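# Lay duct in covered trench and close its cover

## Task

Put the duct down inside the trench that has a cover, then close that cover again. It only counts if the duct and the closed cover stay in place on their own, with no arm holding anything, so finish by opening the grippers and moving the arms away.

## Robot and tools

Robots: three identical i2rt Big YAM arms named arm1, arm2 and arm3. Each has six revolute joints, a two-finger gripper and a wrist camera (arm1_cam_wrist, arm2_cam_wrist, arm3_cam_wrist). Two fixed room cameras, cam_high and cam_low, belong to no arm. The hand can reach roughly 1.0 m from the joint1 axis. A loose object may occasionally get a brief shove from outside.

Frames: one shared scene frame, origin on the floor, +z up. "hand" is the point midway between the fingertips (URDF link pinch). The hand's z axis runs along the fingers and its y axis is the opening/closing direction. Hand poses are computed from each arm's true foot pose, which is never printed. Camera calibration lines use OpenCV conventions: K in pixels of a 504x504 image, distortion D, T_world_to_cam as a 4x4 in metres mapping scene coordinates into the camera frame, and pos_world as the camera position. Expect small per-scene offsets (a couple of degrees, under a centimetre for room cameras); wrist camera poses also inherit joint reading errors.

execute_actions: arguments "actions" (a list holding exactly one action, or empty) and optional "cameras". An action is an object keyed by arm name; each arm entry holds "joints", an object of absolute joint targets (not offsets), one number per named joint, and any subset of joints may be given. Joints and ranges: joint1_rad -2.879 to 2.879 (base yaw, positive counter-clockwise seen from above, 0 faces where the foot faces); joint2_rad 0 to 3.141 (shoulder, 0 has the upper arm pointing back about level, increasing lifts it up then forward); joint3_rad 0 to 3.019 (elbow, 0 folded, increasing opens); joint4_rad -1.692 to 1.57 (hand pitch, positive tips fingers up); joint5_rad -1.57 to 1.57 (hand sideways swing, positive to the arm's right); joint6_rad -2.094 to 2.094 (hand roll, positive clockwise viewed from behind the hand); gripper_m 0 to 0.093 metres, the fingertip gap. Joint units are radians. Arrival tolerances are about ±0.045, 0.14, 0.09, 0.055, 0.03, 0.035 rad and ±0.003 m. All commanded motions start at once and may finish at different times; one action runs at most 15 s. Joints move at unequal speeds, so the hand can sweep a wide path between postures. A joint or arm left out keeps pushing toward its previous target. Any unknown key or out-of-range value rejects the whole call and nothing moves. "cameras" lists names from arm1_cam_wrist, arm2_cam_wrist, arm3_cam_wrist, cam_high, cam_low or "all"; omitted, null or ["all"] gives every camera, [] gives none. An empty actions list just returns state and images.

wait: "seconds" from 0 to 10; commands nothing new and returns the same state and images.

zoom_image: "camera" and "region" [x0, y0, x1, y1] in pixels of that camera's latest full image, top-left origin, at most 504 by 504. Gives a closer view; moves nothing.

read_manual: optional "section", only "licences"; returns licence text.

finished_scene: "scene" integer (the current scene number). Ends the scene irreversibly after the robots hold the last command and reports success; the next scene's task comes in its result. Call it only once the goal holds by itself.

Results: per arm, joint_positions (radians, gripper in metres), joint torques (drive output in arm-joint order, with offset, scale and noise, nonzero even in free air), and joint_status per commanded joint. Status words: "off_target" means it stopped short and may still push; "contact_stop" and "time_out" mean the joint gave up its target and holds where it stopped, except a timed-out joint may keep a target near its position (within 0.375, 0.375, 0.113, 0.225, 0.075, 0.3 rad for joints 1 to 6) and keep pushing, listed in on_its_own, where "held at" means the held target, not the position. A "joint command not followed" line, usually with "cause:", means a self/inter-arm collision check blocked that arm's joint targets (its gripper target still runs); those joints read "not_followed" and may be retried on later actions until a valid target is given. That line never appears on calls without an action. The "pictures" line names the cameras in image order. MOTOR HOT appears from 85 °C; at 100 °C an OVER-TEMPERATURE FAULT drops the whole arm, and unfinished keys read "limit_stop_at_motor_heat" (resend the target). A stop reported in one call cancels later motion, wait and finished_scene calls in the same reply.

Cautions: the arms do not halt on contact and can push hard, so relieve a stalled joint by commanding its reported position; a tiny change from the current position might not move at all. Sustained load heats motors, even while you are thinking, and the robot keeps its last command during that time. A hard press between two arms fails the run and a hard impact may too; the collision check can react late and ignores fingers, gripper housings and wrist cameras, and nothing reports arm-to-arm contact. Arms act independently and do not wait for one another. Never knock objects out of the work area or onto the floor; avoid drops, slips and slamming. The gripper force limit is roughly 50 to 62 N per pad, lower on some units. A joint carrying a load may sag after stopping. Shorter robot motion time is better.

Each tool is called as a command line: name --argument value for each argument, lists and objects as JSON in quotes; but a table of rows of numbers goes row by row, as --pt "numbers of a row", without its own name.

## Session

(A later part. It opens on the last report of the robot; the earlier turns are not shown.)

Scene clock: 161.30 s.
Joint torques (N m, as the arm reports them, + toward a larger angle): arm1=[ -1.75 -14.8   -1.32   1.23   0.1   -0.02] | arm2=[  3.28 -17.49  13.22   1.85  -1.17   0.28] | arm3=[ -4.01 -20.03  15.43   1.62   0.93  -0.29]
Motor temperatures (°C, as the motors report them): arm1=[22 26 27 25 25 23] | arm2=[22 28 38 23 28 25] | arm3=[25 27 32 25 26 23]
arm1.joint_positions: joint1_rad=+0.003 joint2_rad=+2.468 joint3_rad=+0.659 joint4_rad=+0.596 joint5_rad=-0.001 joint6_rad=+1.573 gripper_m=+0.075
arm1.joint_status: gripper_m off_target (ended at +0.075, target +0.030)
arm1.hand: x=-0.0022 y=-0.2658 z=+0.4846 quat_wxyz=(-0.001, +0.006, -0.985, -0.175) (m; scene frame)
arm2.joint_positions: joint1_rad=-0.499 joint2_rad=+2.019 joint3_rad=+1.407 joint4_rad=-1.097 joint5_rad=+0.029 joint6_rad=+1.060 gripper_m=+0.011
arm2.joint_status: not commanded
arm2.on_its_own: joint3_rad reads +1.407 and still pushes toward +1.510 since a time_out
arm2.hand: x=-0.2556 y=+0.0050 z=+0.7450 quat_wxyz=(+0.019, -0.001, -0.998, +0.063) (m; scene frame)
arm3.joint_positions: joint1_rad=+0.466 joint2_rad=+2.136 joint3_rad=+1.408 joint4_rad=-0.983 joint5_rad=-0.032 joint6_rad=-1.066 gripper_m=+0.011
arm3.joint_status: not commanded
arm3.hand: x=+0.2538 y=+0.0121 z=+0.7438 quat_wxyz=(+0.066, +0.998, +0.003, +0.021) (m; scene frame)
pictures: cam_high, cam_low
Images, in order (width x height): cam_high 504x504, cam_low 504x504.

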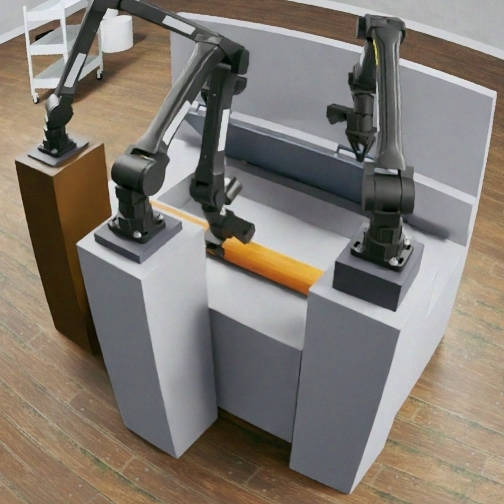

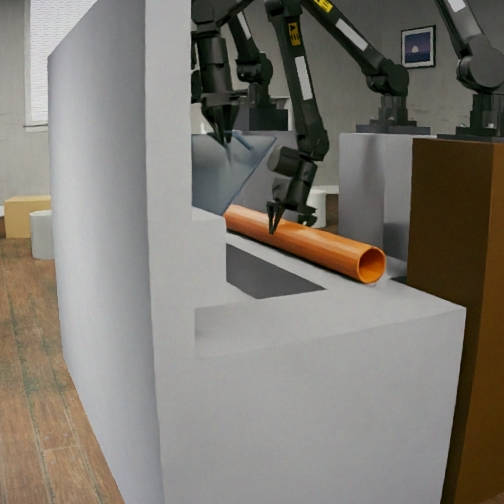

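execute_actions --actions '[{"arm1":{"joints":{"joint2_rad":2.3}},"arm2":{"joints":{"joint1_rad":-0.42,"joint2_rad":2.03,"joint3_rad":1.64,"joint4_rad":-1.11,"joint5_rad":-0.02,"joint6_rad":1.12}},"arm3":{"joints":{"joint1_rad":0.387,"joint2_rad":2.145,"joint3_rad":1.61,"joint4_rad":-0.99,"joint5_rad":0.02,"joint6_rad":-1.125}}}]' --cameras '[]'

execute_actions --actions '[{"arm1":{"joints":{"joint3_rad":0.87,"joint4_rad":0.3}}}]'

Scene clock: 177.37 s.
Joint torques (N m, as the arm reports them, + toward a larger angle): arm1=[ -1.7  -16.69  -0.15   1.41  -0.1   -0.04] | arm2=[  3.98 -17.73  13.39   2.17  -1.27   0.27] | arm3=[ -4.27 -19.08  15.85   1.79   1.    -0.27]
Motor temperatures (°C, as the motors report them): arm1=[22 26 27 25 25 23] | arm2=[22 28 40 23 27 25] | arm3=[25 28 33 25 26 23]
arm1.joint_positions: joint1_rad=+0.003 joint2_rad=+2.313 joint3_rad=+0.664 joint4_rad=+0.595 joint5_rad=+0.004 joint6_rad=+1.573 gripper_m=+0.075
arm1.joint_status: all done
arm1.hand: x=-0.0025 y=-0.2023 z=+0.5409 quat_wxyz=(-0.003, +0.006, -0.968, -0.252) (m; scene frame)
arm2.joint_positions: joint1_rad=-0.462 joint2_rad=+2.050 joint3_rad=+1.540 joint4_rad=-1.152 joint5_rad=+0.011 joint6_rad=+1.092 gripper_m=+0.011
arm2.joint_status: joint3_rad time_out (moved +0.133 of +0.233); joint5_rad time_out (moved -0.019 of -0.049); the others done
arm2.on_its_own: joint3_rad reads +1.540 and still pushes toward +1.640 since a time_out; joint5_rad reads +0.011 and still pushes toward -0.020 since a time_out
arm2.hand: x=-0.2559 y=+0.0525 z=+0.7699 quat_wxyz=(+0.014, +0.000, -0.999, +0.038) (m; scene frame)
arm3.joint_positions: joint1_rad=+0.429 joint2_rad=+2.151 joint3_rad=+1.527 joint4_rad=-1.035 joint5_rad=-0.013 joint6_rad=-1.098 gripper_m=+0.011
arm3.joint_status: joint5_rad time_out (moved +0.018 of +0.052); the others done
arm3.on_its_own: joint5_rad reads -0.013 and still pushes toward +0.020 since a time_out
arm3.hand: x=+0.2545 y=+0.0599 z=+0.7695 quat_wxyz=(+0.039, +0.999, +0.002, +0.015) (m; scene frame)
pictures: none
No camera images: the call's "cameras" was empty. Leave "cameras" out to get every camera's image.

not run: a stop came earlier in this reply.

execute_actions --actions '[{"arm1":{"joints":{"joint3_rad":0.87,"joint4_rad":0.3}}}]' --cameras '[]'

execute_actions --actions '[{"arm1":{"joints":{"joint2_rad":2.4,"joint3_rad":1.064,"joint4_rad":0.118}}}]'

Scene clock: 184.27 s.
Joint torques (N m, as the arm reports them, + toward a larger angle): arm1=[ -1.65 -19.64   1.73   0.97  -0.09  -0.03] | arm2=[  3.43 -17.51  13.5    2.36  -1.31   0.25] | arm3=[ -4.24 -19.25  15.85   1.8    1.    -0.27]
Motor temperatures (°C, as the motors report them): arm1=[22 26 26 25 25 23] | arm2=[22 28 41 23 27 25] | arm3=[25 28 33 25 26 23]
arm1.joint_positions: joint1_rad=+0.003 joint2_rad=+2.324 joint3_rad=+0.863 joint4_rad=+0.294 joint5_rad=+0.004 joint6_rad=+1.573 gripper_m=+0.075
arm1.joint_status: all done
arm1.hand: x=-0.0030 y=-0.1531 z=+0.5260 quat_wxyz=(-0.004, +0.006, -0.980, -0.197) (m; scene frame)
arm2.joint_positions: joint1_rad=-0.462 joint2_rad=+2.050 joint3_rad=+1.540 joint4_rad=-1.152 joint5_rad=+0.011 joint6_rad=+1.092 gripper_m=+0.011
arm2.joint_status: not commanded
arm2.on_its_own: joint3_rad reads +1.540 and still pushes toward +1.640 since a time_out; joint5_rad reads +0.011 and still pushes toward -0.020 since a time_out
arm2.hand: x=-0.2559 y=+0.0525 z=+0.7699 quat_wxyz=(+0.014, +0.000, -0.999, +0.038) (m; scene frame)
arm3.joint_positions: joint1_rad=+0.429 joint2_rad=+2.151 joint3_rad=+1.527 joint4_rad=-1.035 joint5_rad=-0.013 joint6_rad=-1.098 gripper_m=+0.011
arm3.joint_status: not commanded
arm3.on_its_own: joint5_rad reads -0.013 and still pushes toward +0.020 since a time_out
arm3.hand: x=+0.2545 y=+0.0599 z=+0.7695 quat_wxyz=(+0.039, +0.999, +0.002, +0.015) (m; scene frame)
pictures: none
No camera images: the call's "cameras" was empty. Leave "cameras" out to get every camera's image.

Scene clock: 185.37 s.
Joint torques (N m, as the arm reports them, + toward a larger angle): arm1=[ -1.46 -22.29   3.24   0.53  -0.1    0.04] | arm2=[  3.63 -18.13  13.53   2.48  -1.28   0.25] | arm3=[ -4.22 -19.22  15.87   1.81   1.    -0.27]
Motor temperatures (°C, as the motors report them): arm1=[22 27 26 25 25 23] | arm2=[22 29 41 23 27 25] | arm3=[25 28 33 25 26 23]
arm1.joint_positions: joint1_rad=+0.001 joint2_rad=+2.438 joint3_rad=+1.043 joint4_rad=+0.119 joint5_rad=+0.004 joint6_rad=+1.567 gripper_m=+0.075
arm1.joint_status: all done
arm1.hand: x=-0.0023 y=-0.1295 z=+0.4839 quat_wxyz=(-0.005, +0.007, -0.990, -0.143) (m; scene frame)
arm2.joint_positions: joint1_rad=-0.462 joint2_rad=+2.050 joint3_rad=+1.540 joint4_rad=-1.152 joint5_rad=+0.011 joint6_rad=+1.092 gripper_m=+0.011
arm2.joint_status: not commanded
arm2.on_its_own: joint3_rad reads +1.540 and still pushes toward +1.640 since a time_out; joint5_rad reads +0.011 and still pushes toward -0.020 since a time_out
arm2.hand: x=-0.2559 y=+0.0525 z=+0.7699 quat_wxyz=(+0.014, +0.000, -0.999, +0.038) (m; scene frame)
arm3.joint_positions: joint1_rad=+0.429 joint2_rad=+2.151 joint3_rad=+1.527 joint4_rad=-1.035 joint5_rad=-0.013 joint6_rad=-1.098 gripper_m=+0.011
arm3.joint_status: not commanded
arm3.on_its_own: joint5_rad reads -0.013 and still pushes toward +0.020 since a time_out
arm3.hand: x=+0.2545 y=+0.0599 z=+0.7695 quat_wxyz=(+0.039, +0.999, +0.002, +0.015) (m; scene frame)
pictures: arm1_cam_wrist, arm2_cam_wrist, arm3_cam_wrist, cam_high, cam_low
camera_calibration (this result's frames):
arm1_cam_wrist: T_world_to_cam=[[0.0252046, -0.957103, -0.28865, 0.0171539], [-0.8096, -0.188927, 0.555747, -0.288542], [-0.586441, 0.219684, -0.779632, 0.526009], [0, 0, 0, 1]] pos_world=[0.0744376, -0.153651, 0.575401]
arm2_cam_wrist: T_world_to_cam=[[0.00586901, -0.997495, 0.0704987, -0.00241926], [-0.792109, 0.0383931, 0.609172, -0.670904], [-0.610352, -0.0594178, -0.789899, 0.575905], [0, 0, 0, 1]] pos_world=[-0.17991, 0.0575639, 0.863773]
arm3_cam_wrist: T_world_to_cam=[[-0.00567145, 0.996203, -0.086879, 0.00951505], [0.793463, 0.0573588, 0.60591, -0.662224], [0.608593, -0.0654989, -0.790775, 0.57945], [0, 0, 0, 1]] pos_world=[0.172855, 0.0664587, 0.860289]
Images, in order (width x height): arm1_cam_wrist 504x504, arm2_cam_wrist 504x504, arm3_cam_wrist 504x504, cam_high 504x504, cam_low 504x504.

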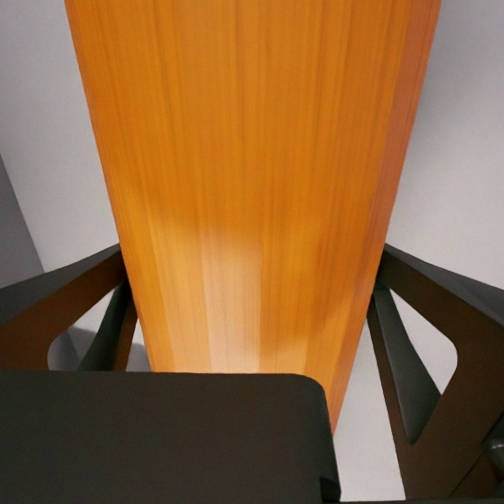

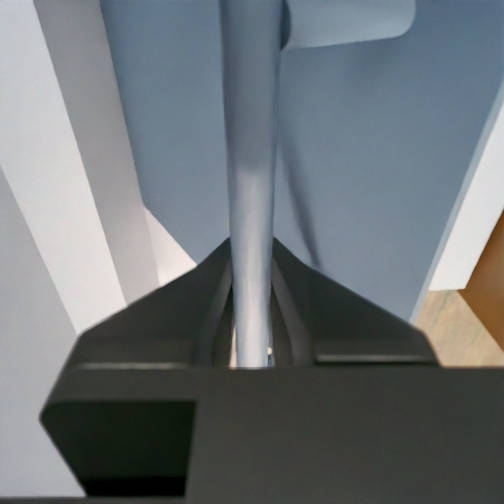

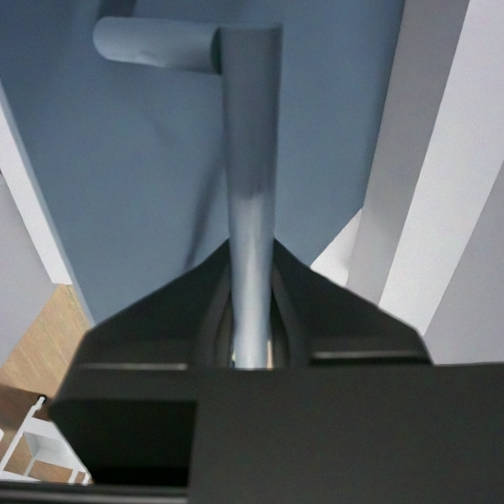

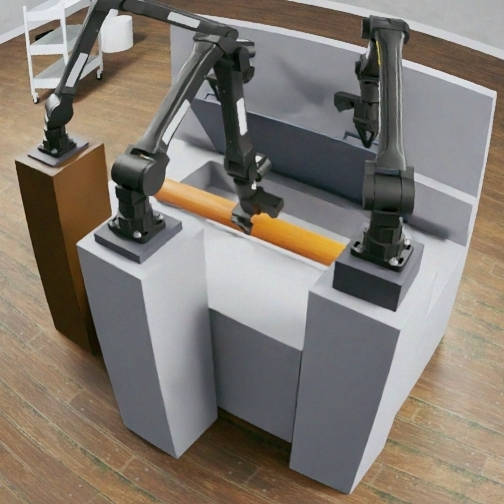

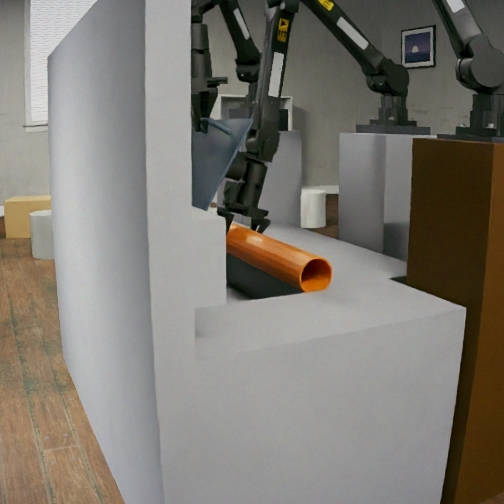

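execute_actions --actions '[{"arm1":{"joints":{"joint2_rad":2.445,"joint3_rad":1.232,"joint4_rad":0.06}}}]' --cameras '[]'

execute_actions --actions '[{"arm1":{"joints":{"joint2_rad":2.585,"joint3_rad":1.315,"joint4_rad":0.125}}}]' --cameras '["cam_high","cam_low"]'

zoom_image --camera "cam_high" --region '[130,100,450,320]'

Scene clock: 204.13 s.
Joint torques (N m, as the arm reports them, + toward a larger angle): arm1=[ -1.42 -24.42   4.     0.87  -0.15   0.  ] | arm2=[  3.22 -18.02  13.42   2.39  -1.31   0.18] | arm3=[ -4.18 -19.2   15.84   1.8    1.    -0.28]
Motor temperatures (°C, as the motors report them): arm1=[22 28 27 25 25 23] | arm2=[22 29 43 23 28 25] | arm3=[25 28 34 25 26 23]
arm1.joint_positions: joint1_rad=+0.001 joint2_rad=+2.482 joint3_rad=+1.215 joint4_rad=+0.055 joint5_rad=+0.005 joint6_rad=+1.570 gripper_m=+0.075
arm1.joint_status: all done
arm1.hand: x=-0.0029 y=-0.0584 z=+0.4853 quat_wxyz=(-0.005, +0.006, -0.984, -0.175) (m; scene frame)
arm2.joint_positions: joint1_rad=-0.462 joint2_rad=+2.050 joint3_rad=+1.540 joint4_rad=-1.152 joint5_rad=+0.011 joint6_rad=+1.092 gripper_m=+0.011
arm2.joint_status: not commanded
arm2.on_its_own: joint3_rad reads +1.540 and still pushes toward +1.640 since a time_out; joint5_rad reads +0.011 and still pushes toward -0.020 since a time_out
arm2.hand: x=-0.2559 y=+0.0525 z=+0.7699 quat_wxyz=(+0.014, +0.000, -0.999, +0.038) (m; scene frame)
arm3.joint_positions: joint1_rad=+0.429 joint2_rad=+2.151 joint3_rad=+1.527 joint4_rad=-1.035 joint5_rad=-0.013 joint6_rad=-1.098 gripper_m=+0.011
arm3.joint_status: not commanded
arm3.on_its_own: joint5_rad reads -0.013 and still pushes toward +0.020 since a time_out
arm3.hand: x=+0.2545 y=+0.0599 z=+0.7695 quat_wxyz=(+0.039, +0.999, +0.002, +0.015) (m; scene frame)
pictures: none
No camera images: the call's "cameras" was empty. Leave "cameras" out to get every camera's image.

Scene clock: 205.23 s.
Joint torques (N m, as the arm reports them, + toward a larger angle): arm1=[ -1.4  -25.18   3.55   1.41  -0.1    0.05] | arm2=[  2.98 -17.38  13.5    2.26  -1.29   0.24] | arm3=[ -4.14 -19.12  15.85   1.78   1.01  -0.28]
Motor temperatures (°C, as the motors report them): arm1=[22 28 27 25 25 23] | arm2=[22 29 43 23 28 25] | arm3=[25 28 34 25 26 23]
arm1.joint_positions: joint1_rad=-0.001 joint2_rad=+2.629 joint3_rad=+1.297 joint4_rad=+0.104 joint5_rad=+0.004 joint6_rad=+1.566 gripper_m=+0.075
arm1.joint_status: all done
arm1.hand: x=-0.0013 y=-0.0644 z=+0.4253 quat_wxyz=(-0.005, +0.007, -0.986, -0.167) (m; scene frame)
arm2.joint_positions: joint1_rad=-0.462 joint2_rad=+2.050 joint3_rad=+1.540 joint4_rad=-1.152 joint5_rad=+0.011 joint6_rad=+1.092 gripper_m=+0.011
arm2.joint_status: not commanded
arm2.on_its_own: joint3_rad reads +1.540 and still pushes toward +1.640 since a time_out; joint5_rad reads +0.011 and still pushes toward -0.020 since a time_out
arm2.hand: x=-0.2559 y=+0.0525 z=+0.7699 quat_wxyz=(+0.014, +0.000, -0.999, +0.038) (m; scene frame)
arm3.joint_positions: joint1_rad=+0.429 joint2_rad=+2.151 joint3_rad=+1.527 joint4_rad=-1.035 joint5_rad=-0.013 joint6_rad=-1.098 gripper_m=+0.011
arm3.joint_status: not commanded
arm3.on_its_own: joint5_rad reads -0.013 and still pushes toward +0.020 since a time_out
arm3.hand: x=+0.2545 y=+0.0599 z=+0.7695 quat_wxyz=(+0.039, +0.999, +0.002, +0.015) (m; scene frame)
pictures: cam_high, cam_low
Images, in order (width x height): cam_high 504x504, cam_low 504x504.

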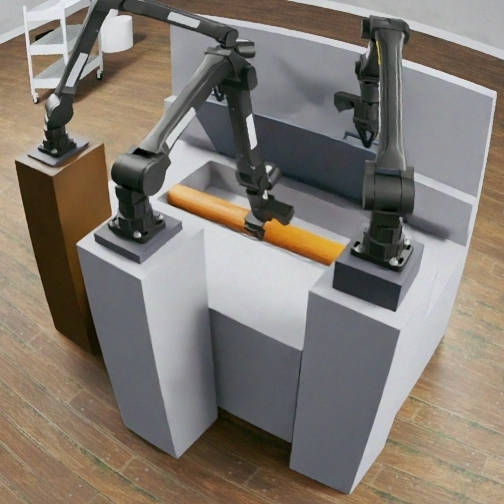

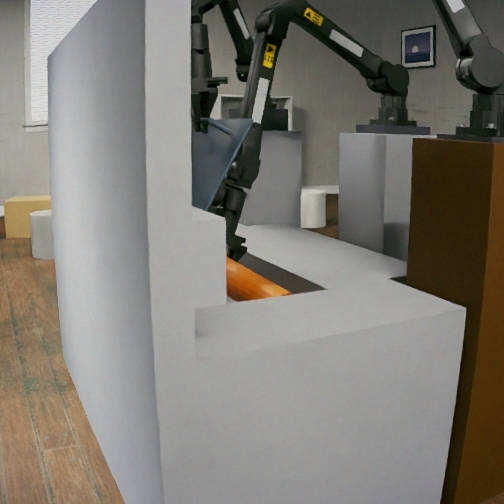

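Region (130, 100, 450, 320) of cam_high's 504x504 image, scaled by 1.575, with more detail than that image has; it fills the top 346 rows of this view, and the rest is white.

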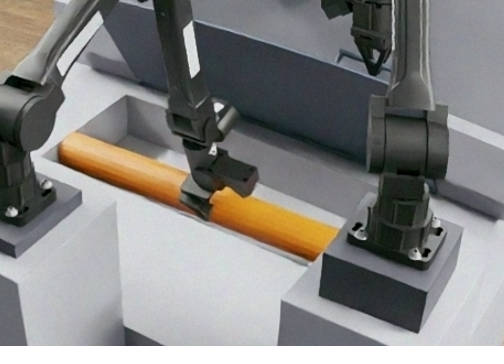

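execute_actions --actions '[{"arm1":{"joints":{"joint2_rad":2.695,"joint3_rad":1.395,"joint4_rad":0.16}}}]' --cameras '["cam_high"]'

Scene clock: 212.17 s.
Joint torques (N m, as the arm reports them, + toward a larger angle): arm1=[ -1.36 -25.12   3.34   1.49  -0.1    0.04] | arm2=[  3.77 -17.87  13.57   2.24  -1.22   0.25] | arm3=[ -4.2  -19.21  15.86   1.79   1.    -0.28]
Motor temperatures (°C, as the motors report them): arm1=[22 29 27 25 25 23] | arm2=[22 29 43 23 28 25] | arm3=[25 28 34 25 26 23]
arm1.joint_positions: joint1_rad=-0.001 joint2_rad=+2.728 joint3_rad=+1.378 joint4_rad=+0.139 joint5_rad=+0.004 joint6_rad=+1.566 gripper_m=+0.075
arm1.joint_status: all done
arm1.hand: x=-0.0011 y=-0.0564 z=+0.3887 quat_wxyz=(-0.005, +0.007, -0.984, -0.176) (m; scene frame)
arm2.joint_positions: joint1_rad=-0.462 joint2_rad=+2.050 joint3_rad=+1.540 joint4_rad=-1.152 joint5_rad=+0.011 joint6_rad=+1.092 gripper_m=+0.011
arm2.joint_status: not commanded
arm2.on_its_own: joint3_rad reads +1.540 and still pushes toward +1.640 since a time_out; joint5_rad reads +0.011 and still pushes toward -0.020 since a time_out
arm2.hand: x=-0.2559 y=+0.0525 z=+0.7699 quat_wxyz=(+0.014, +0.000, -0.999, +0.038) (m; scene frame)
arm3.joint_positions: joint1_rad=+0.429 joint2_rad=+2.151 joint3_rad=+1.527 joint4_rad=-1.035 joint5_rad=-0.013 joint6_rad=-1.098 gripper_m=+0.011
arm3.joint_status: not commanded
arm3.on_its_own: joint5_rad reads -0.013 and still pushes toward +0.020 since a time_out
arm3.hand: x=+0.2545 y=+0.0599 z=+0.7695 quat_wxyz=(+0.039, +0.999, +0.002, +0.015) (m; scene frame)
pictures: cam_high
Images, in order (width x height): cam_high 504x504.

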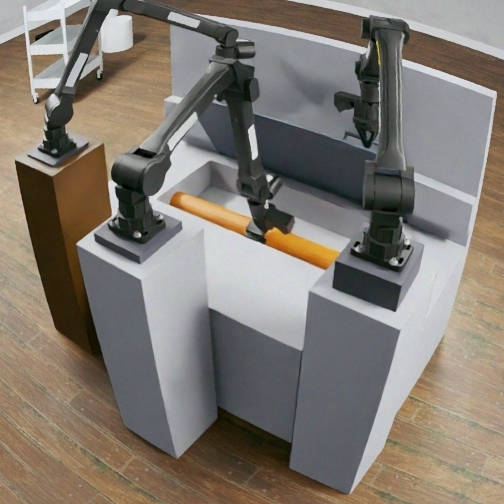

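execute_actions --actions '[{"arm1":{"joints":{"joint2_rad":2.75,"joint3_rad":1.42}}}]' --cameras '[]'

Scene clock: 219.23 s.
Joint torques (N m, as the arm reports them, + toward a larger angle): arm1=[ -1.41 -22.5    3.81   1.32  -0.05  -0.01] | arm2=[  3.33 -17.13  13.56   2.22  -1.28   0.24] | arm3=[ -4.23 -19.2   15.85   1.79   1.    -0.28]
Motor temperatures (°C, as the motors report them): arm1=[22 29 27 25 25 23] | arm2=[22 29 44 23 28 25] | arm3=[25 28 34 25 26 23]
arm1.joint_positions: joint1_rad=-0.001 joint2_rad=+2.754 joint3_rad=+1.397 joint4_rad=+0.142 joint5_rad=+0.002 joint6_rad=+1.571 gripper_m=+0.075
arm1.joint_status: all done
arm1.hand: x=-0.0013 y=-0.0581 z=+0.3781 quat_wxyz=(-0.004, +0.005, -0.985, -0.174) (m; scene frame)
arm2.joint_positions: joint1_rad=-0.462 joint2_rad=+2.050 joint3_rad=+1.540 joint4_rad=-1.152 joint5_rad=+0.011 joint6_rad=+1.092 gripper_m=+0.011
arm2.joint_status: not commanded
arm2.on_its_own: joint3_rad reads +1.540 and still pushes toward +1.640 since a time_out; joint5_rad reads +0.011 and still pushes toward -0.020 since a time_out
arm2.hand: x=-0.2559 y=+0.0525 z=+0.7699 quat_wxyz=(+0.014, +0.000, -0.999, +0.038) (m; scene frame)
arm3.joint_positions: joint1_rad=+0.429 joint2_rad=+2.151 joint3_rad=+1.527 joint4_rad=-1.035 joint5_rad=-0.013 joint6_rad=-1.098 gripper_m=+0.011
arm3.joint_status: not commanded
arm3.on_its_own: joint5_rad reads -0.013 and still pushes toward +0.020 since a time_out
arm3.hand: x=+0.2545 y=+0.0599 z=+0.7695 quat_wxyz=(+0.039, +0.999, +0.002, +0.015) (m; scene frame)
pictures: none
No camera images: the call's "cameras" was empty. Leave "cameras" out to get every camera's image.

execute_actions --actions '[{"arm1":{"joints":{"gripper_m":0.093,"joint3_rad":1.4}}}]' --cameras '[]'

execute_actions --actions '[{"arm1":{"joints":{"joint2_rad":2.6,"joint3_rad":1.256}}}]' --cameras '[]'

execute_actions --actions '[{"arm1":{"joints":{"joint2_rad":2.4,"joint3_rad":1.08}}}]' --cameras '[]'

execute_actions --actions '[{"arm1":{"joints":{"joint2_rad":1.93,"joint3_rad":0.48}},"arm2":{"joints":{"joint1_rad":-0.46,"joint2_rad":1.99,"joint3_rad":1.5,"joint4_rad":-1.06,"joint5_rad":0,"joint6_rad":1.089}},"arm3":{"joints":{"joint1_rad":0.427,"joint2_rad":2.105,"joint3_rad":1.484,"joint4_rad":-0.94,"joint5_rad":0,"joint6_rad":-1.094}}}]' --cameras '["cam_high","cam_low"]'

Scene clock: 240.53 s.
Joint torques (N m, as the arm reports them, + toward a larger angle): arm1=[ -1.45 -22.41   2.25   1.2   -0.05  -0.01] | arm2=[  4.18 -17.6   13.53   2.05  -1.28   0.23] | arm3=[ -4.21 -19.29  15.84   1.79   1.    -0.27]
Motor temperatures (°C, as the motors report them): arm1=[22 29 27 25 25 23] | arm2=[22 30 45 23 28 25] | arm3=[25 28 34 25 27 23]
arm1.joint_positions: joint1_rad=-0.001 joint2_rad=+2.753 joint3_rad=+1.397 joint4_rad=+0.146 joint5_rad=+0.002 joint6_rad=+1.571 gripper_m=+0.093
arm1.joint_status: all done
arm1.hand: x=-0.0013 y=-0.0568 z=+0.3787 quat_wxyz=(-0.004, +0.005, -0.984, -0.176) (m; scene frame)
arm2.joint_positions: joint1_rad=-0.462 joint2_rad=+2.050 joint3_rad=+1.540 joint4_rad=-1.152 joint5_rad=+0.011 joint6_rad=+1.092 gripper_m=+0.011
arm2.joint_status: not commanded
arm2.on_its_own: joint3_rad reads +1.540 and still pushes toward +1.640 since a time_out; joint5_rad reads +0.011 and still pushes toward -0.020 since a time_out
arm2.hand: x=-0.2559 y=+0.0525 z=+0.7699 quat_wxyz=(+0.014, +0.000, -0.999, +0.038) (m; scene frame)
arm3.joint_positions: joint1_rad=+0.429 joint2_rad=+2.151 joint3_rad=+1.527 joint4_rad=-1.035 joint5_rad=-0.013 joint6_rad=-1.098 gripper_m=+0.011
arm3.joint_status: not commanded
arm3.on_its_own: joint5_rad reads -0.013 and still pushes toward +0.020 since a time_out
arm3.hand: x=+0.2545 y=+0.0599 z=+0.7695 quat_wxyz=(+0.039, +0.999, +0.002, +0.015) (m; scene frame)
pictures: none
No camera images: the call's "cameras" was empty. Leave "cameras" out to get every camera's image.

Scene clock: 241.53 s.
Joint torques (N m, as the arm reports them, + toward a larger angle): arm1=[ -1.52 -20.35   1.94   1.08  -0.06  -0.03] | arm2=[  3.55 -17.38  13.54   2.34  -1.33   0.26] | arm3=[ -4.14 -19.14  15.86   1.79   1.    -0.28]
Motor temperatures (°C, as the motors report them): arm1=[22 29 27 25 25 23] | arm2=[22 30 45 23 28 25] | arm3=[25 28 34 25 27 23]
arm1.joint_positions: joint1_rad=-0.001 joint2_rad=+2.580 joint3_rad=+1.260 joint4_rad=+0.152 joint5_rad=+0.003 joint6_rad=+1.573 gripper_m=+0.093
arm1.joint_status: all done
arm1.hand: x=-0.0018 y=-0.0525 z=+0.4493 quat_wxyz=(-0.004, +0.004, -0.980, -0.197) (m; scene frame)
arm2.joint_positions: joint1_rad=-0.462 joint2_rad=+2.050 joint3_rad=+1.540 joint4_rad=-1.152 joint5_rad=+0.011 joint6_rad=+1.092 gripper_m=+0.011
arm2.joint_status: not commanded
arm2.on_its_own: joint3_rad reads +1.540 and still pushes toward +1.640 since a time_out; joint5_rad reads +0.011 and still pushes toward -0.020 since a time_out
arm2.hand: x=-0.2559 y=+0.0525 z=+0.7699 quat_wxyz=(+0.014, +0.000, -0.999, +0.038) (m; scene frame)
arm3.joint_positions: joint1_rad=+0.429 joint2_rad=+2.151 joint3_rad=+1.527 joint4_rad=-1.035 joint5_rad=-0.013 joint6_rad=-1.098 gripper_m=+0.011
arm3.joint_status: not commanded
arm3.on_its_own: joint5_rad reads -0.013 and still pushes toward +0.020 since a time_out
arm3.hand: x=+0.2545 y=+0.0599 z=+0.7695 quat_wxyz=(+0.039, +0.999, +0.002, +0.015) (m; scene frame)
pictures: none
No camera images: the call's "cameras" was empty. Leave "cameras" out to get every camera's image.

Scene clock: 242.63 s.
Joint torques (N m, as the arm reports them, + toward a larger angle): arm1=[ -1.48 -18.48   2.49   1.07  -0.06  -0.04] | arm2=[  3.34 -17.77  13.46   2.42  -1.31   0.3 ] | arm3=[ -4.12 -19.23  15.86   1.8    1.    -0.28]
Motor temperatures (°C, as the motors report them): arm1=[22 29 27 25 25 23] | arm2=[22 30 45 23 28 25] | arm3=[25 28 35 26 27 23]
arm1.joint_positions: joint1_rad=-0.001 joint2_rad=+2.380 joint3_rad=+1.081 joint4_rad=+0.153 joint5_rad=+0.002 joint6_rad=+1.573 gripper_m=+0.093
arm1.joint_status: all done
arm1.hand: x=-0.0022 y=-0.0753 z=+0.5217 quat_wxyz=(-0.003, +0.004, -0.978, -0.207) (m; scene frame)
arm2.joint_positions: joint1_rad=-0.462 joint2_rad=+2.050 joint3_rad=+1.540 joint4_rad=-1.152 joint5_rad=+0.011 joint6_rad=+1.092 gripper_m=+0.011
arm2.joint_status: not commanded
arm2.on_its_own: joint3_rad reads +1.540 and still pushes toward +1.640 since a time_out; joint5_rad reads +0.011 and still pushes toward -0.020 since a time_out
arm2.hand: x=-0.2559 y=+0.0525 z=+0.7699 quat_wxyz=(+0.014, +0.000, -0.999, +0.038) (m; scene frame)
arm3.joint_positions: joint1_rad=+0.429 joint2_rad=+2.151 joint3_rad=+1.527 joint4_rad=-1.035 joint5_rad=-0.013 joint6_rad=-1.098 gripper_m=+0.011
arm3.joint_status: not commanded
arm3.on_its_own: joint5_rad reads -0.013 and still pushes toward +0.020 since a time_out
arm3.hand: x=+0.2545 y=+0.0599 z=+0.7695 quat_wxyz=(+0.039, +0.999, +0.002, +0.015) (m; scene frame)
pictures: none
No camera images: the call's "cameras" was empty. Leave "cameras" out to get every camera's image.

Scene clock: 244.57 s.
Joint torques (N m, as the arm reports them, + toward a larger angle): arm1=[ -1.28 -11.07   1.52   0.8   -0.05  -0.01] | arm2=[  1.28 -18.21   8.11   3.08  -0.65   0.1 ] | arm3=[ -2.56 -20.38  10.05   2.16   0.41  -0.13]
Motor temperatures (°C, as the motors report them): arm1=[22 29 27 25 25 23] | arm2=[22 30 44 23 28 25] | arm3=[25 28 34 26 26 23]
arm1.joint_positions: joint1_rad=-0.001 joint2_rad=+1.918 joint3_rad=+0.475 joint4_rad=+0.153 joint5_rad=+0.002 joint6_rad=+1.573 gripper_m=+0.093
arm1.joint_status: all done
arm1.hand: x=-0.0010 y=-0.2895 z=+0.6211 quat_wxyz=(-0.004, +0.004, -0.991, -0.137) (m; scene frame)
arm2.joint_positions: joint1_rad=-0.480 joint2_rad=+2.030 joint3_rad=+1.472 joint4_rad=-1.119 joint5_rad=+0.016 joint6_rad=+1.076 gripper_m=+0.011
arm2.joint_status: joint4_rad time_out (moved +0.033 of +0.092); the others done
arm2.on_its_own: joint4_rad reads -1.119 and still pushes toward -1.060 since a time_out
arm2.hand: x=-0.2553 y=+0.0305 z=+0.7590 quat_wxyz=(+0.016, -0.001, -0.999, +0.046) (m; scene frame)
arm3.joint_positions: joint1_rad=+0.448 joint2_rad=+2.134 joint3_rad=+1.459 joint4_rad=-0.995 joint5_rad=-0.017 joint6_rad=-1.083 gripper_m=+0.011
arm3.joint_status: joint4_rad time_out (moved +0.040 of +0.095); the others done
arm3.on_its_own: joint4_rad reads -0.995 and still pushes toward -0.940 since a time_out
arm3.hand: x=+0.2537 y=+0.0373 z=+0.7583 quat_wxyz=(+0.045, +0.999, +0.004, +0.017) (m; scene frame)
pictures: cam_high, cam_low
Images, in order (width x height): cam_high 504x504, cam_low 504x504.

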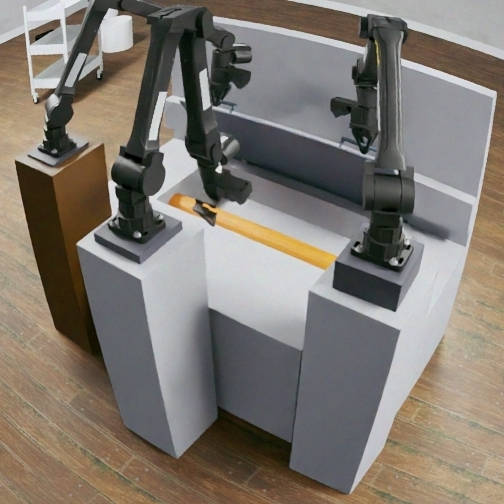

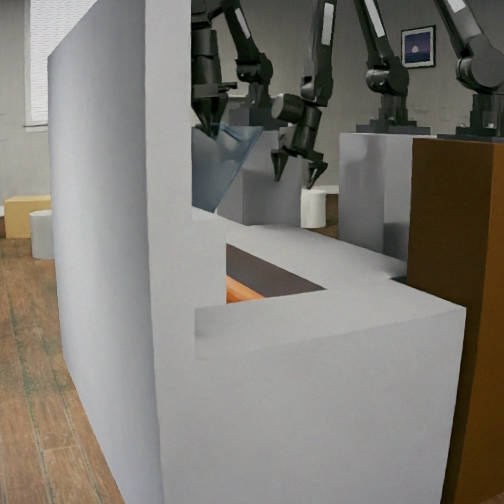

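Close along the recorded postures.

execute_actions --actions '[{"arm1":{"joints":{"joint2_rad":1.5,"joint4_rad":-0.4}},"arm2":{"joints":{"joint1_rad":-0.535,"joint2_rad":1.95,"joint3_rad":1.26,"joint4_rad":-0.91,"joint6_rad":1.015}},"arm3":{"joints":{"joint1_rad":0.5,"joint2_rad":2.08,"joint3_rad":1.265,"joint4_rad":-0.785,"joint6_rad":-1.02}}}]' --cameras '[]'

execute_actions --actions '[{"arm1":{"joints":{"joint2_rad":1.0}},"arm2":{"joints":{"joint1_rad":-0.59,"joint2_rad":1.97,"joint3_rad":1.08,"joint4_rad":-0.7,"joint6_rad":0.96}},"arm3":{"joints":{"joint1_rad":0.56,"joint2_rad":2.125,"joint3_rad":1.11,"joint4_rad":-0.575,"joint6_rad":-0.965}}}]' --cameras '[]'

execute_actions --actions '[{"arm2":{"joints":{"joint1_rad":-0.642,"joint2_rad":2.01,"joint3_rad":0.96,"joint4_rad":-0.5,"joint6_rad":0.908}},"arm3":{"joints":{"joint1_rad":0.61,"joint2_rad":2.185,"joint3_rad":1.01,"joint4_rad":-0.38,"joint6_rad":-0.917}}}]' --cameras '[]'

execute_actions --actions '[{"arm2":{"joints":{"joint1_rad":-0.71,"joint2_rad":2.21,"joint3_rad":0.915,"joint4_rad":-0.26,"joint6_rad":0.84}},"arm3":{"joints":{"joint1_rad":0.67,"joint2_rad":2.4,"joint3_rad":1.0,"joint4_rad":-0.155,"joint6_rad":-0.85}}}]' --cameras '[]'

execute_actions --actions '[{"arm2":{"joints":{"joint1_rad":-0.734,"joint2_rad":2.355,"joint3_rad":0.935,"joint4_rad":-0.14,"joint6_rad":0.811}},"arm3":{"joints":{"joint1_rad":0.694,"joint2_rad":2.545,"joint3_rad":1.048,"joint4_rad":-0.065,"joint6_rad":-0.828}}}]' --cameras '["cam_low"]'

Scene clock: 269.93 s.
Joint torques (N m, as the arm reports them, + toward a larger angle): arm1=[-1.29 -8.37  4.81 -0.03 -0.03 -0.01] | arm2=[  0.75 -16.     7.08   1.19  -0.45   0.05] | arm3=[ -2.1  -18.23   9.04   0.55   0.19  -0.1 ]
Motor temperatures (°C, as the motors report them): arm1=[22 27 27 25 25 23] | arm2=[22 30 39 23 27 25] | arm3=[25 29 32 26 26 23]
arm1.joint_positions: joint1_rad=-0.001 joint2_rad=+1.492 joint3_rad=+0.475 joint4_rad=-0.389 joint5_rad=+0.002 joint6_rad=+1.573 gripper_m=+0.093
arm1.joint_status: all done
arm1.hand: x=-0.0014 y=-0.3194 z=+0.7188 quat_wxyz=(-0.004, +0.003, -0.997, -0.079) (m; scene frame)
arm2.joint_positions: joint1_rad=-0.549 joint2_rad=+1.978 joint3_rad=+1.235 joint4_rad=-0.933 joint5_rad=+0.010 joint6_rad=+1.007 gripper_m=+0.011
arm2.joint_status: all done
arm2.hand: x=-0.2555 y=-0.0373 z=+0.7133 quat_wxyz=(+0.022, -0.001, -0.999, +0.042) (m; scene frame)
arm3.joint_positions: joint1_rad=+0.517 joint2_rad=+2.105 joint3_rad=+1.237 joint4_rad=-0.798 joint5_rad=-0.010 joint6_rad=-1.012 gripper_m=+0.011
arm3.joint_status: all done
arm3.hand: x=+0.2531 y=-0.0303 z=+0.7128 quat_wxyz=(+0.040, +0.999, +0.003, +0.022) (m; scene frame)
pictures: none
No camera images: the call's "cameras" was empty. Leave "cameras" out to get every camera's image.

Scene clock: 271.03 s.
Joint torques (N m, as the arm reports them, + toward a larger angle): arm1=[-1.45 -4.93  8.47  0.82 -0.07 -0.05] | arm2=[  1.63 -14.62   5.58   0.93  -0.69   0.13] | arm3=[ -2.51 -17.77   6.64   0.31   0.24  -0.16]
Motor temperatures (°C, as the motors report them): arm1=[22 27 27 25 25 23] | arm2=[22 30 38 23 27 25] | arm3=[25 29 31 26 26 23]
arm1.joint_positions: joint1_rad=-0.001 joint2_rad=+0.994 joint3_rad=+0.475 joint4_rad=-0.391 joint5_rad=+0.002 joint6_rad=+1.573 gripper_m=+0.093
arm1.joint_status: all done
arm1.hand: x=-0.0030 y=-0.2645 z=+0.8741 quat_wxyz=(-0.003, +0.004, -0.947, -0.321) (m; scene frame)
arm2.joint_positions: joint1_rad=-0.608 joint2_rad=+1.998 joint3_rad=+1.061 joint4_rad=-0.713 joint5_rad=+0.016 joint6_rad=+0.948 gripper_m=+0.011
arm2.joint_status: all done
arm2.hand: x=-0.2554 y=-0.0883 z=+0.6588 quat_wxyz=(+0.015, -0.001, -0.999, +0.032) (m; scene frame)
arm3.joint_positions: joint1_rad=+0.578 joint2_rad=+2.153 joint3_rad=+1.092 joint4_rad=-0.582 joint5_rad=-0.012 joint6_rad=-0.950 gripper_m=+0.011
arm3.joint_status: all done
arm3.hand: x=+0.2520 y=-0.0812 z=+0.6575 quat_wxyz=(+0.030, +0.999, +0.003, +0.017) (m; scene frame)
pictures: none
No camera images: the call's "cameras" was empty. Leave "cameras" out to get every camera's image.

Scene clock: 271.87 s.
Joint torques (N m, as the arm reports them, + toward a larger angle): arm1=[-1.51 -4.75  8.48  0.82 -0.06 -0.04] | arm2=[  0.69 -14.99   3.87   0.86  -0.35   0.06] | arm3=[ -1.65 -17.21   4.27   0.32   0.09  -0.11]
Motor temperatures (°C, as the motors report them): arm1=[22 27 27 25 25 23] | arm2=[22 30 38 23 27 25] | arm3=[25 29 31 26 26 23]
arm1.joint_positions: joint1_rad=-0.001 joint2_rad=+0.994 joint3_rad=+0.475 joint4_rad=-0.391 joint5_rad=+0.002 joint6_rad=+1.573 gripper_m=+0.093
arm1.joint_status: not commanded
arm1.hand: x=-0.0030 y=-0.2645 z=+0.8741 quat_wxyz=(-0.003, +0.004, -0.947, -0.321) (m; scene frame)
arm2.joint_positions: joint1_rad=-0.649 joint2_rad=+2.037 joint3_rad=+0.952 joint4_rad=-0.508 joint5_rad=+0.008 joint6_rad=+0.904 gripper_m=+0.011
arm2.joint_status: all done
arm2.hand: x=-0.2552 y=-0.1155 z=+0.6187 quat_wxyz=(+0.002, +0.000, -1.000, +0.007) (m; scene frame)
arm3.joint_positions: joint1_rad=+0.618 joint2_rad=+2.211 joint3_rad=+1.004 joint4_rad=-0.383 joint5_rad=-0.007 joint6_rad=-0.907 gripper_m=+0.011
arm3.joint_status: all done
arm3.hand: x=+0.2513 y=-0.1082 z=+0.6174 quat_wxyz=(+0.006, +1.000, +0.002, +0.004) (m; scene frame)
pictures: none
No camera images: the call's "cameras" was empty. Leave "cameras" out to get every camera's image.

Scene clock: 272.87 s.
Joint torques (N m, as the arm reports them, + toward a larger angle): arm1=[-1.37 -4.89  8.46  0.84 -0.07 -0.06] | arm2=[  0.13 -15.93   1.85   0.17  -0.05   0.03] | arm3=[ -1.58 -17.77   1.33   0.09  -0.02  -0.06]
Motor temperatures (°C, as the motors report them): arm1=[22 27 27 25 25 23] | arm2=[22 30 38 23 27 25] | arm3=[25 29 31 26 26 23]
arm1.joint_positions: joint1_rad=-0.001 joint2_rad=+0.994 joint3_rad=+0.475 joint4_rad=-0.391 joint5_rad=+0.002 joint6_rad=+1.573 gripper_m=+0.093
arm1.joint_status: not commanded
arm1.hand: x=-0.0030 y=-0.2645 z=+0.8741 quat_wxyz=(-0.003, +0.004, -0.947, -0.321) (m; scene frame)
arm2.joint_positions: joint1_rad=-0.711 joint2_rad=+2.252 joint3_rad=+0.913 joint4_rad=-0.256 joint5_rad=+0.000 joint6_rad=+0.840 gripper_m=+0.011
arm2.joint_status: all done
arm2.hand: x=-0.2558 y=-0.1534 z=+0.5283 quat_wxyz=(+0.006, +0.001, -1.000, +0.004) (m; scene frame)
arm3.joint_positions: joint1_rad=+0.678 joint2_rad=+2.435 joint3_rad=+1.004 joint4_rad=-0.150 joint5_rad=-0.003 joint6_rad=-0.846 gripper_m=+0.011
arm3.joint_status: all done
arm3.hand: x=+0.2515 y=-0.1459 z=+0.5269 quat_wxyz=(+0.002, +1.000, +0.001, +0.003) (m; scene frame)
pictures: none
No camera images: the call's "cameras" was empty. Leave "cameras" out to get every camera's image.

Scene clock: 273.70 s.
Joint torques (N m, as the arm reports them, + toward a larger angle): arm1=[-1.39 -4.91  8.5   0.8  -0.05 -0.05] | arm2=[ -0.56 -14.45   1.19   0.33   0.12  -0.04] | arm3=[ -1.01 -16.33   0.84   0.17  -0.16   0.  ]
Motor temperatures (°C, as the motors report them): arm1=[22 27 27 25 25 23] | arm2=[22 30 37 23 27 25] | arm3=[25 29 31 26 26 23]
arm1.joint_positions: joint1_rad=-0.001 joint2_rad=+0.994 joint3_rad=+0.475 joint4_rad=-0.391 joint5_rad=+0.002 joint6_rad=+1.573 gripper_m=+0.093
arm1.joint_status: not commanded
arm1.hand: x=-0.0030 y=-0.2645 z=+0.8741 quat_wxyz=(-0.003, +0.004, -0.947, -0.321) (m; scene frame)
arm2.joint_positions: joint1_rad=-0.729 joint2_rad=+2.376 joint3_rad=+0.932 joint4_rad=-0.138 joint5_rad=-0.005 joint6_rad=+0.819 gripper_m=+0.011
arm2.joint_status: all done
arm2.hand: x=-0.2560 y=-0.1626 z=+0.4829 quat_wxyz=(+0.004, +0.002, -1.000, -0.002) (m; scene frame)
arm3.joint_positions: joint1_rad=+0.694 joint2_rad=+2.559 joint3_rad=+1.050 joint4_rad=-0.065 joint5_rad=+0.001 joint6_rad=-0.830 gripper_m=+0.010
arm3.joint_status: all done
arm3.hand: x=+0.2518 y=-0.1545 z=+0.4812 quat_wxyz=(-0.002, +1.000, +0.001, +0.002) (m; scene frame)
pictures: cam_low
Images, in order (width x height): cam_low 504x504.

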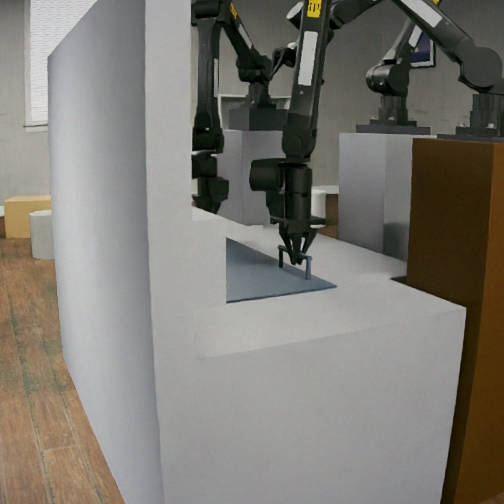

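execute_actions --actions '[{"arm1":{"joints":{"joint4_rad":-0.7}},"arm2":{"joints":{"gripper_m":0.085}},"arm3":{"joints":{"gripper_m":0.085}}}]' --cameras '[]'

execute_actions --actions '[{"arm2":{"joints":{"joint2_rad":2.17,"joint3_rad":0.89,"joint4_rad":-0.24}},"arm3":{"joints":{"joint2_rad":2.35,"joint3_rad":0.97,"joint4_rad":-0.13}}}]' --cameras '[]'

execute_actions --actions '[{"arm2":{"joints":{"joint1_rad":-0.35,"joint2_rad":1.3,"joint3_rad":0.75,"joint4_rad":-0.8}},"arm3":{"joints":{"joint1_rad":0.35,"joint2_rad":1.45,"joint3_rad":0.75,"joint4_rad":-0.7}}}]' --cameras '["cam_high","cam_low"]'

Scene clock: 285.23 s.
Joint torques (N m, as the arm reports them, + toward a larger angle): arm1=[-1.48 -4.21  8.05  0.28 -0.03 -0.03] | arm2=[ -0.17 -14.14   1.07   0.38   0.09  -0.07] | arm3=[ -0.99 -15.94   0.76   0.19  -0.16  -0.01]
Motor temperatures (°C, as the motors report them): arm1=[22 27 29 25 25 23] | arm2=[22 30 35 23 26 25] | arm3=[25 28 30 25 25 23]
arm1.joint_positions: joint1_rad=-0.001 joint2_rad=+0.994 joint3_rad=+0.475 joint4_rad=-0.689 joint5_rad=+0.002 joint6_rad=+1.573 gripper_m=+0.093
arm1.joint_status: all done
arm1.hand: x=-0.0022 y=-0.3283 z=+0.8389 quat_wxyz=(-0.004, +0.004, -0.984, -0.177) (m; scene frame)
arm2.joint_positions: joint1_rad=-0.729 joint2_rad=+2.376 joint3_rad=+0.932 joint4_rad=-0.138 joint5_rad=-0.003 joint6_rad=+0.819 gripper_m=+0.085
arm2.joint_status: all done
arm2.hand: x=-0.2556 y=-0.1628 z=+0.4830 quat_wxyz=(+0.003, +0.002, -1.000, -0.002) (m; scene frame)
arm3.joint_positions: joint1_rad=+0.694 joint2_rad=+2.559 joint3_rad=+1.050 joint4_rad=-0.065 joint5_rad=+0.001 joint6_rad=-0.830 gripper_m=+0.085
arm3.joint_status: all done
arm3.hand: x=+0.2518 y=-0.1545 z=+0.4812 quat_wxyz=(-0.002, +1.000, +0.001, +0.002) (m; scene frame)
pictures: none
No camera images: the call's "cameras" was empty. Leave "cameras" out to get every camera's image.

Scene clock: 286.27 s.
Joint torques (N m, as the arm reports them, + toward a larger angle): arm1=[-1.26 -4.22  8.07  0.29 -0.04 -0.01] | arm2=[ -0.58 -12.23   2.65   0.17   0.06  -0.01] | arm3=[ -1.03 -14.95   2.31  -0.03  -0.17   0.  ]
Motor temperatures (°C, as the motors report them): arm1=[22 27 29 25 25 23] | arm2=[22 30 34 23 26 25] | arm3=[25 28 30 25 25 23]
arm1.joint_positions: joint1_rad=-0.001 joint2_rad=+0.994 joint3_rad=+0.475 joint4_rad=-0.689 joint5_rad=+0.002 joint6_rad=+1.573 gripper_m=+0.093
arm1.joint_status: not commanded
arm1.hand: x=-0.0022 y=-0.3283 z=+0.8389 quat_wxyz=(-0.004, +0.004, -0.984, -0.177) (m; scene frame)
arm2.joint_positions: joint1_rad=-0.729 joint2_rad=+2.163 joint3_rad=+0.885 joint4_rad=-0.232 joint5_rad=-0.003 joint6_rad=+0.819 gripper_m=+0.085
arm2.joint_status: all done
arm2.hand: x=-0.2377 y=-0.1439 z=+0.5596 quat_wxyz=(-0.021, +0.003, -0.999, -0.028) (m; scene frame)
arm3.joint_positions: joint1_rad=+0.694 joint2_rad=+2.348 joint3_rad=+0.970 joint4_rad=-0.123 joint5_rad=+0.001 joint6_rad=-0.830 gripper_m=+0.085
arm3.joint_status: all done
arm3.hand: x=+0.2326 y=-0.1342 z=+0.5589 quat_wxyz=(-0.029, +0.999, +0.001, -0.022) (m; scene frame)
pictures: none
No camera images: the call's "cameras" was empty. Leave "cameras" out to get every camera's image.

Scene clock: 287.77 s.
Joint torques (N m, as the arm reports them, + toward a larger angle): arm1=[-1.23 -4.22  8.07  0.29 -0.04 -0.03] | arm2=[-0.3  -7.13  7.1   0.65 -0.01 -0.06] | arm3=[ -0.4  -10.21   8.85   0.02  -0.15   0.  ]
Motor temperatures (°C, as the motors report them): arm1=[22 27 29 25 25 23] | arm2=[22 30 34 23 26 25] | arm3=[25 28 30 25 25 23]
arm1.joint_positions: joint1_rad=-0.001 joint2_rad=+0.994 joint3_rad=+0.475 joint4_rad=-0.689 joint5_rad=+0.002 joint6_rad=+1.573 gripper_m=+0.093
arm1.joint_status: not commanded
arm1.hand: x=-0.0022 y=-0.3283 z=+0.8389 quat_wxyz=(-0.004, +0.004, -0.984, -0.177) (m; scene frame)
arm2.joint_positions: joint1_rad=-0.351 joint2_rad=+1.306 joint3_rad=+0.745 joint4_rad=-0.791 joint5_rad=+0.000 joint6_rad=+0.818 gripper_m=+0.085
arm2.joint_status: all done
arm2.hand: x=-0.3885 y=-0.1102 z=+0.8346 quat_wxyz=(-0.061, +0.190, -0.975, -0.097) (m; scene frame)
arm3.joint_positions: joint1_rad=+0.343 joint2_rad=+1.460 joint3_rad=+0.743 joint4_rad=-0.687 joint5_rad=+0.001 joint6_rad=-0.830 gripper_m=+0.085
arm3.joint_status: all done
arm3.hand: x=+0.3770 y=-0.1025 z=+0.8475 quat_wxyz=(-0.073, +0.981, -0.173, -0.044) (m; scene frame)
pictures: cam_high, cam_low
Images, in order (width x height): cam_high 504x504, cam_low 504x504.

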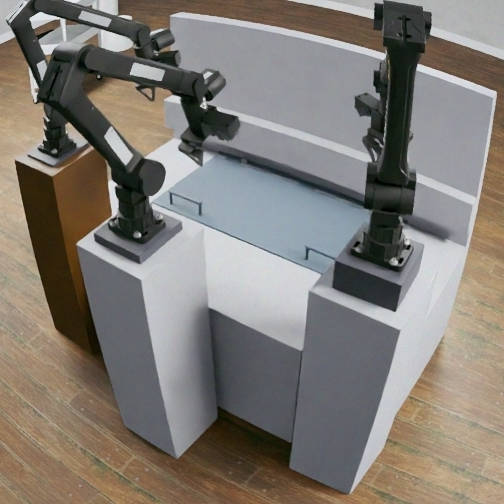

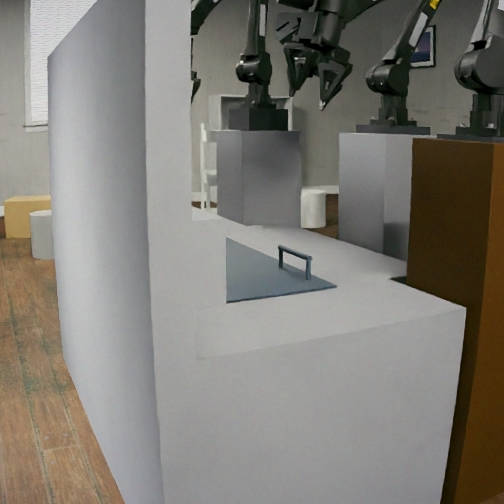

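finished_scene --scene 1

The scene is finished: the task was done.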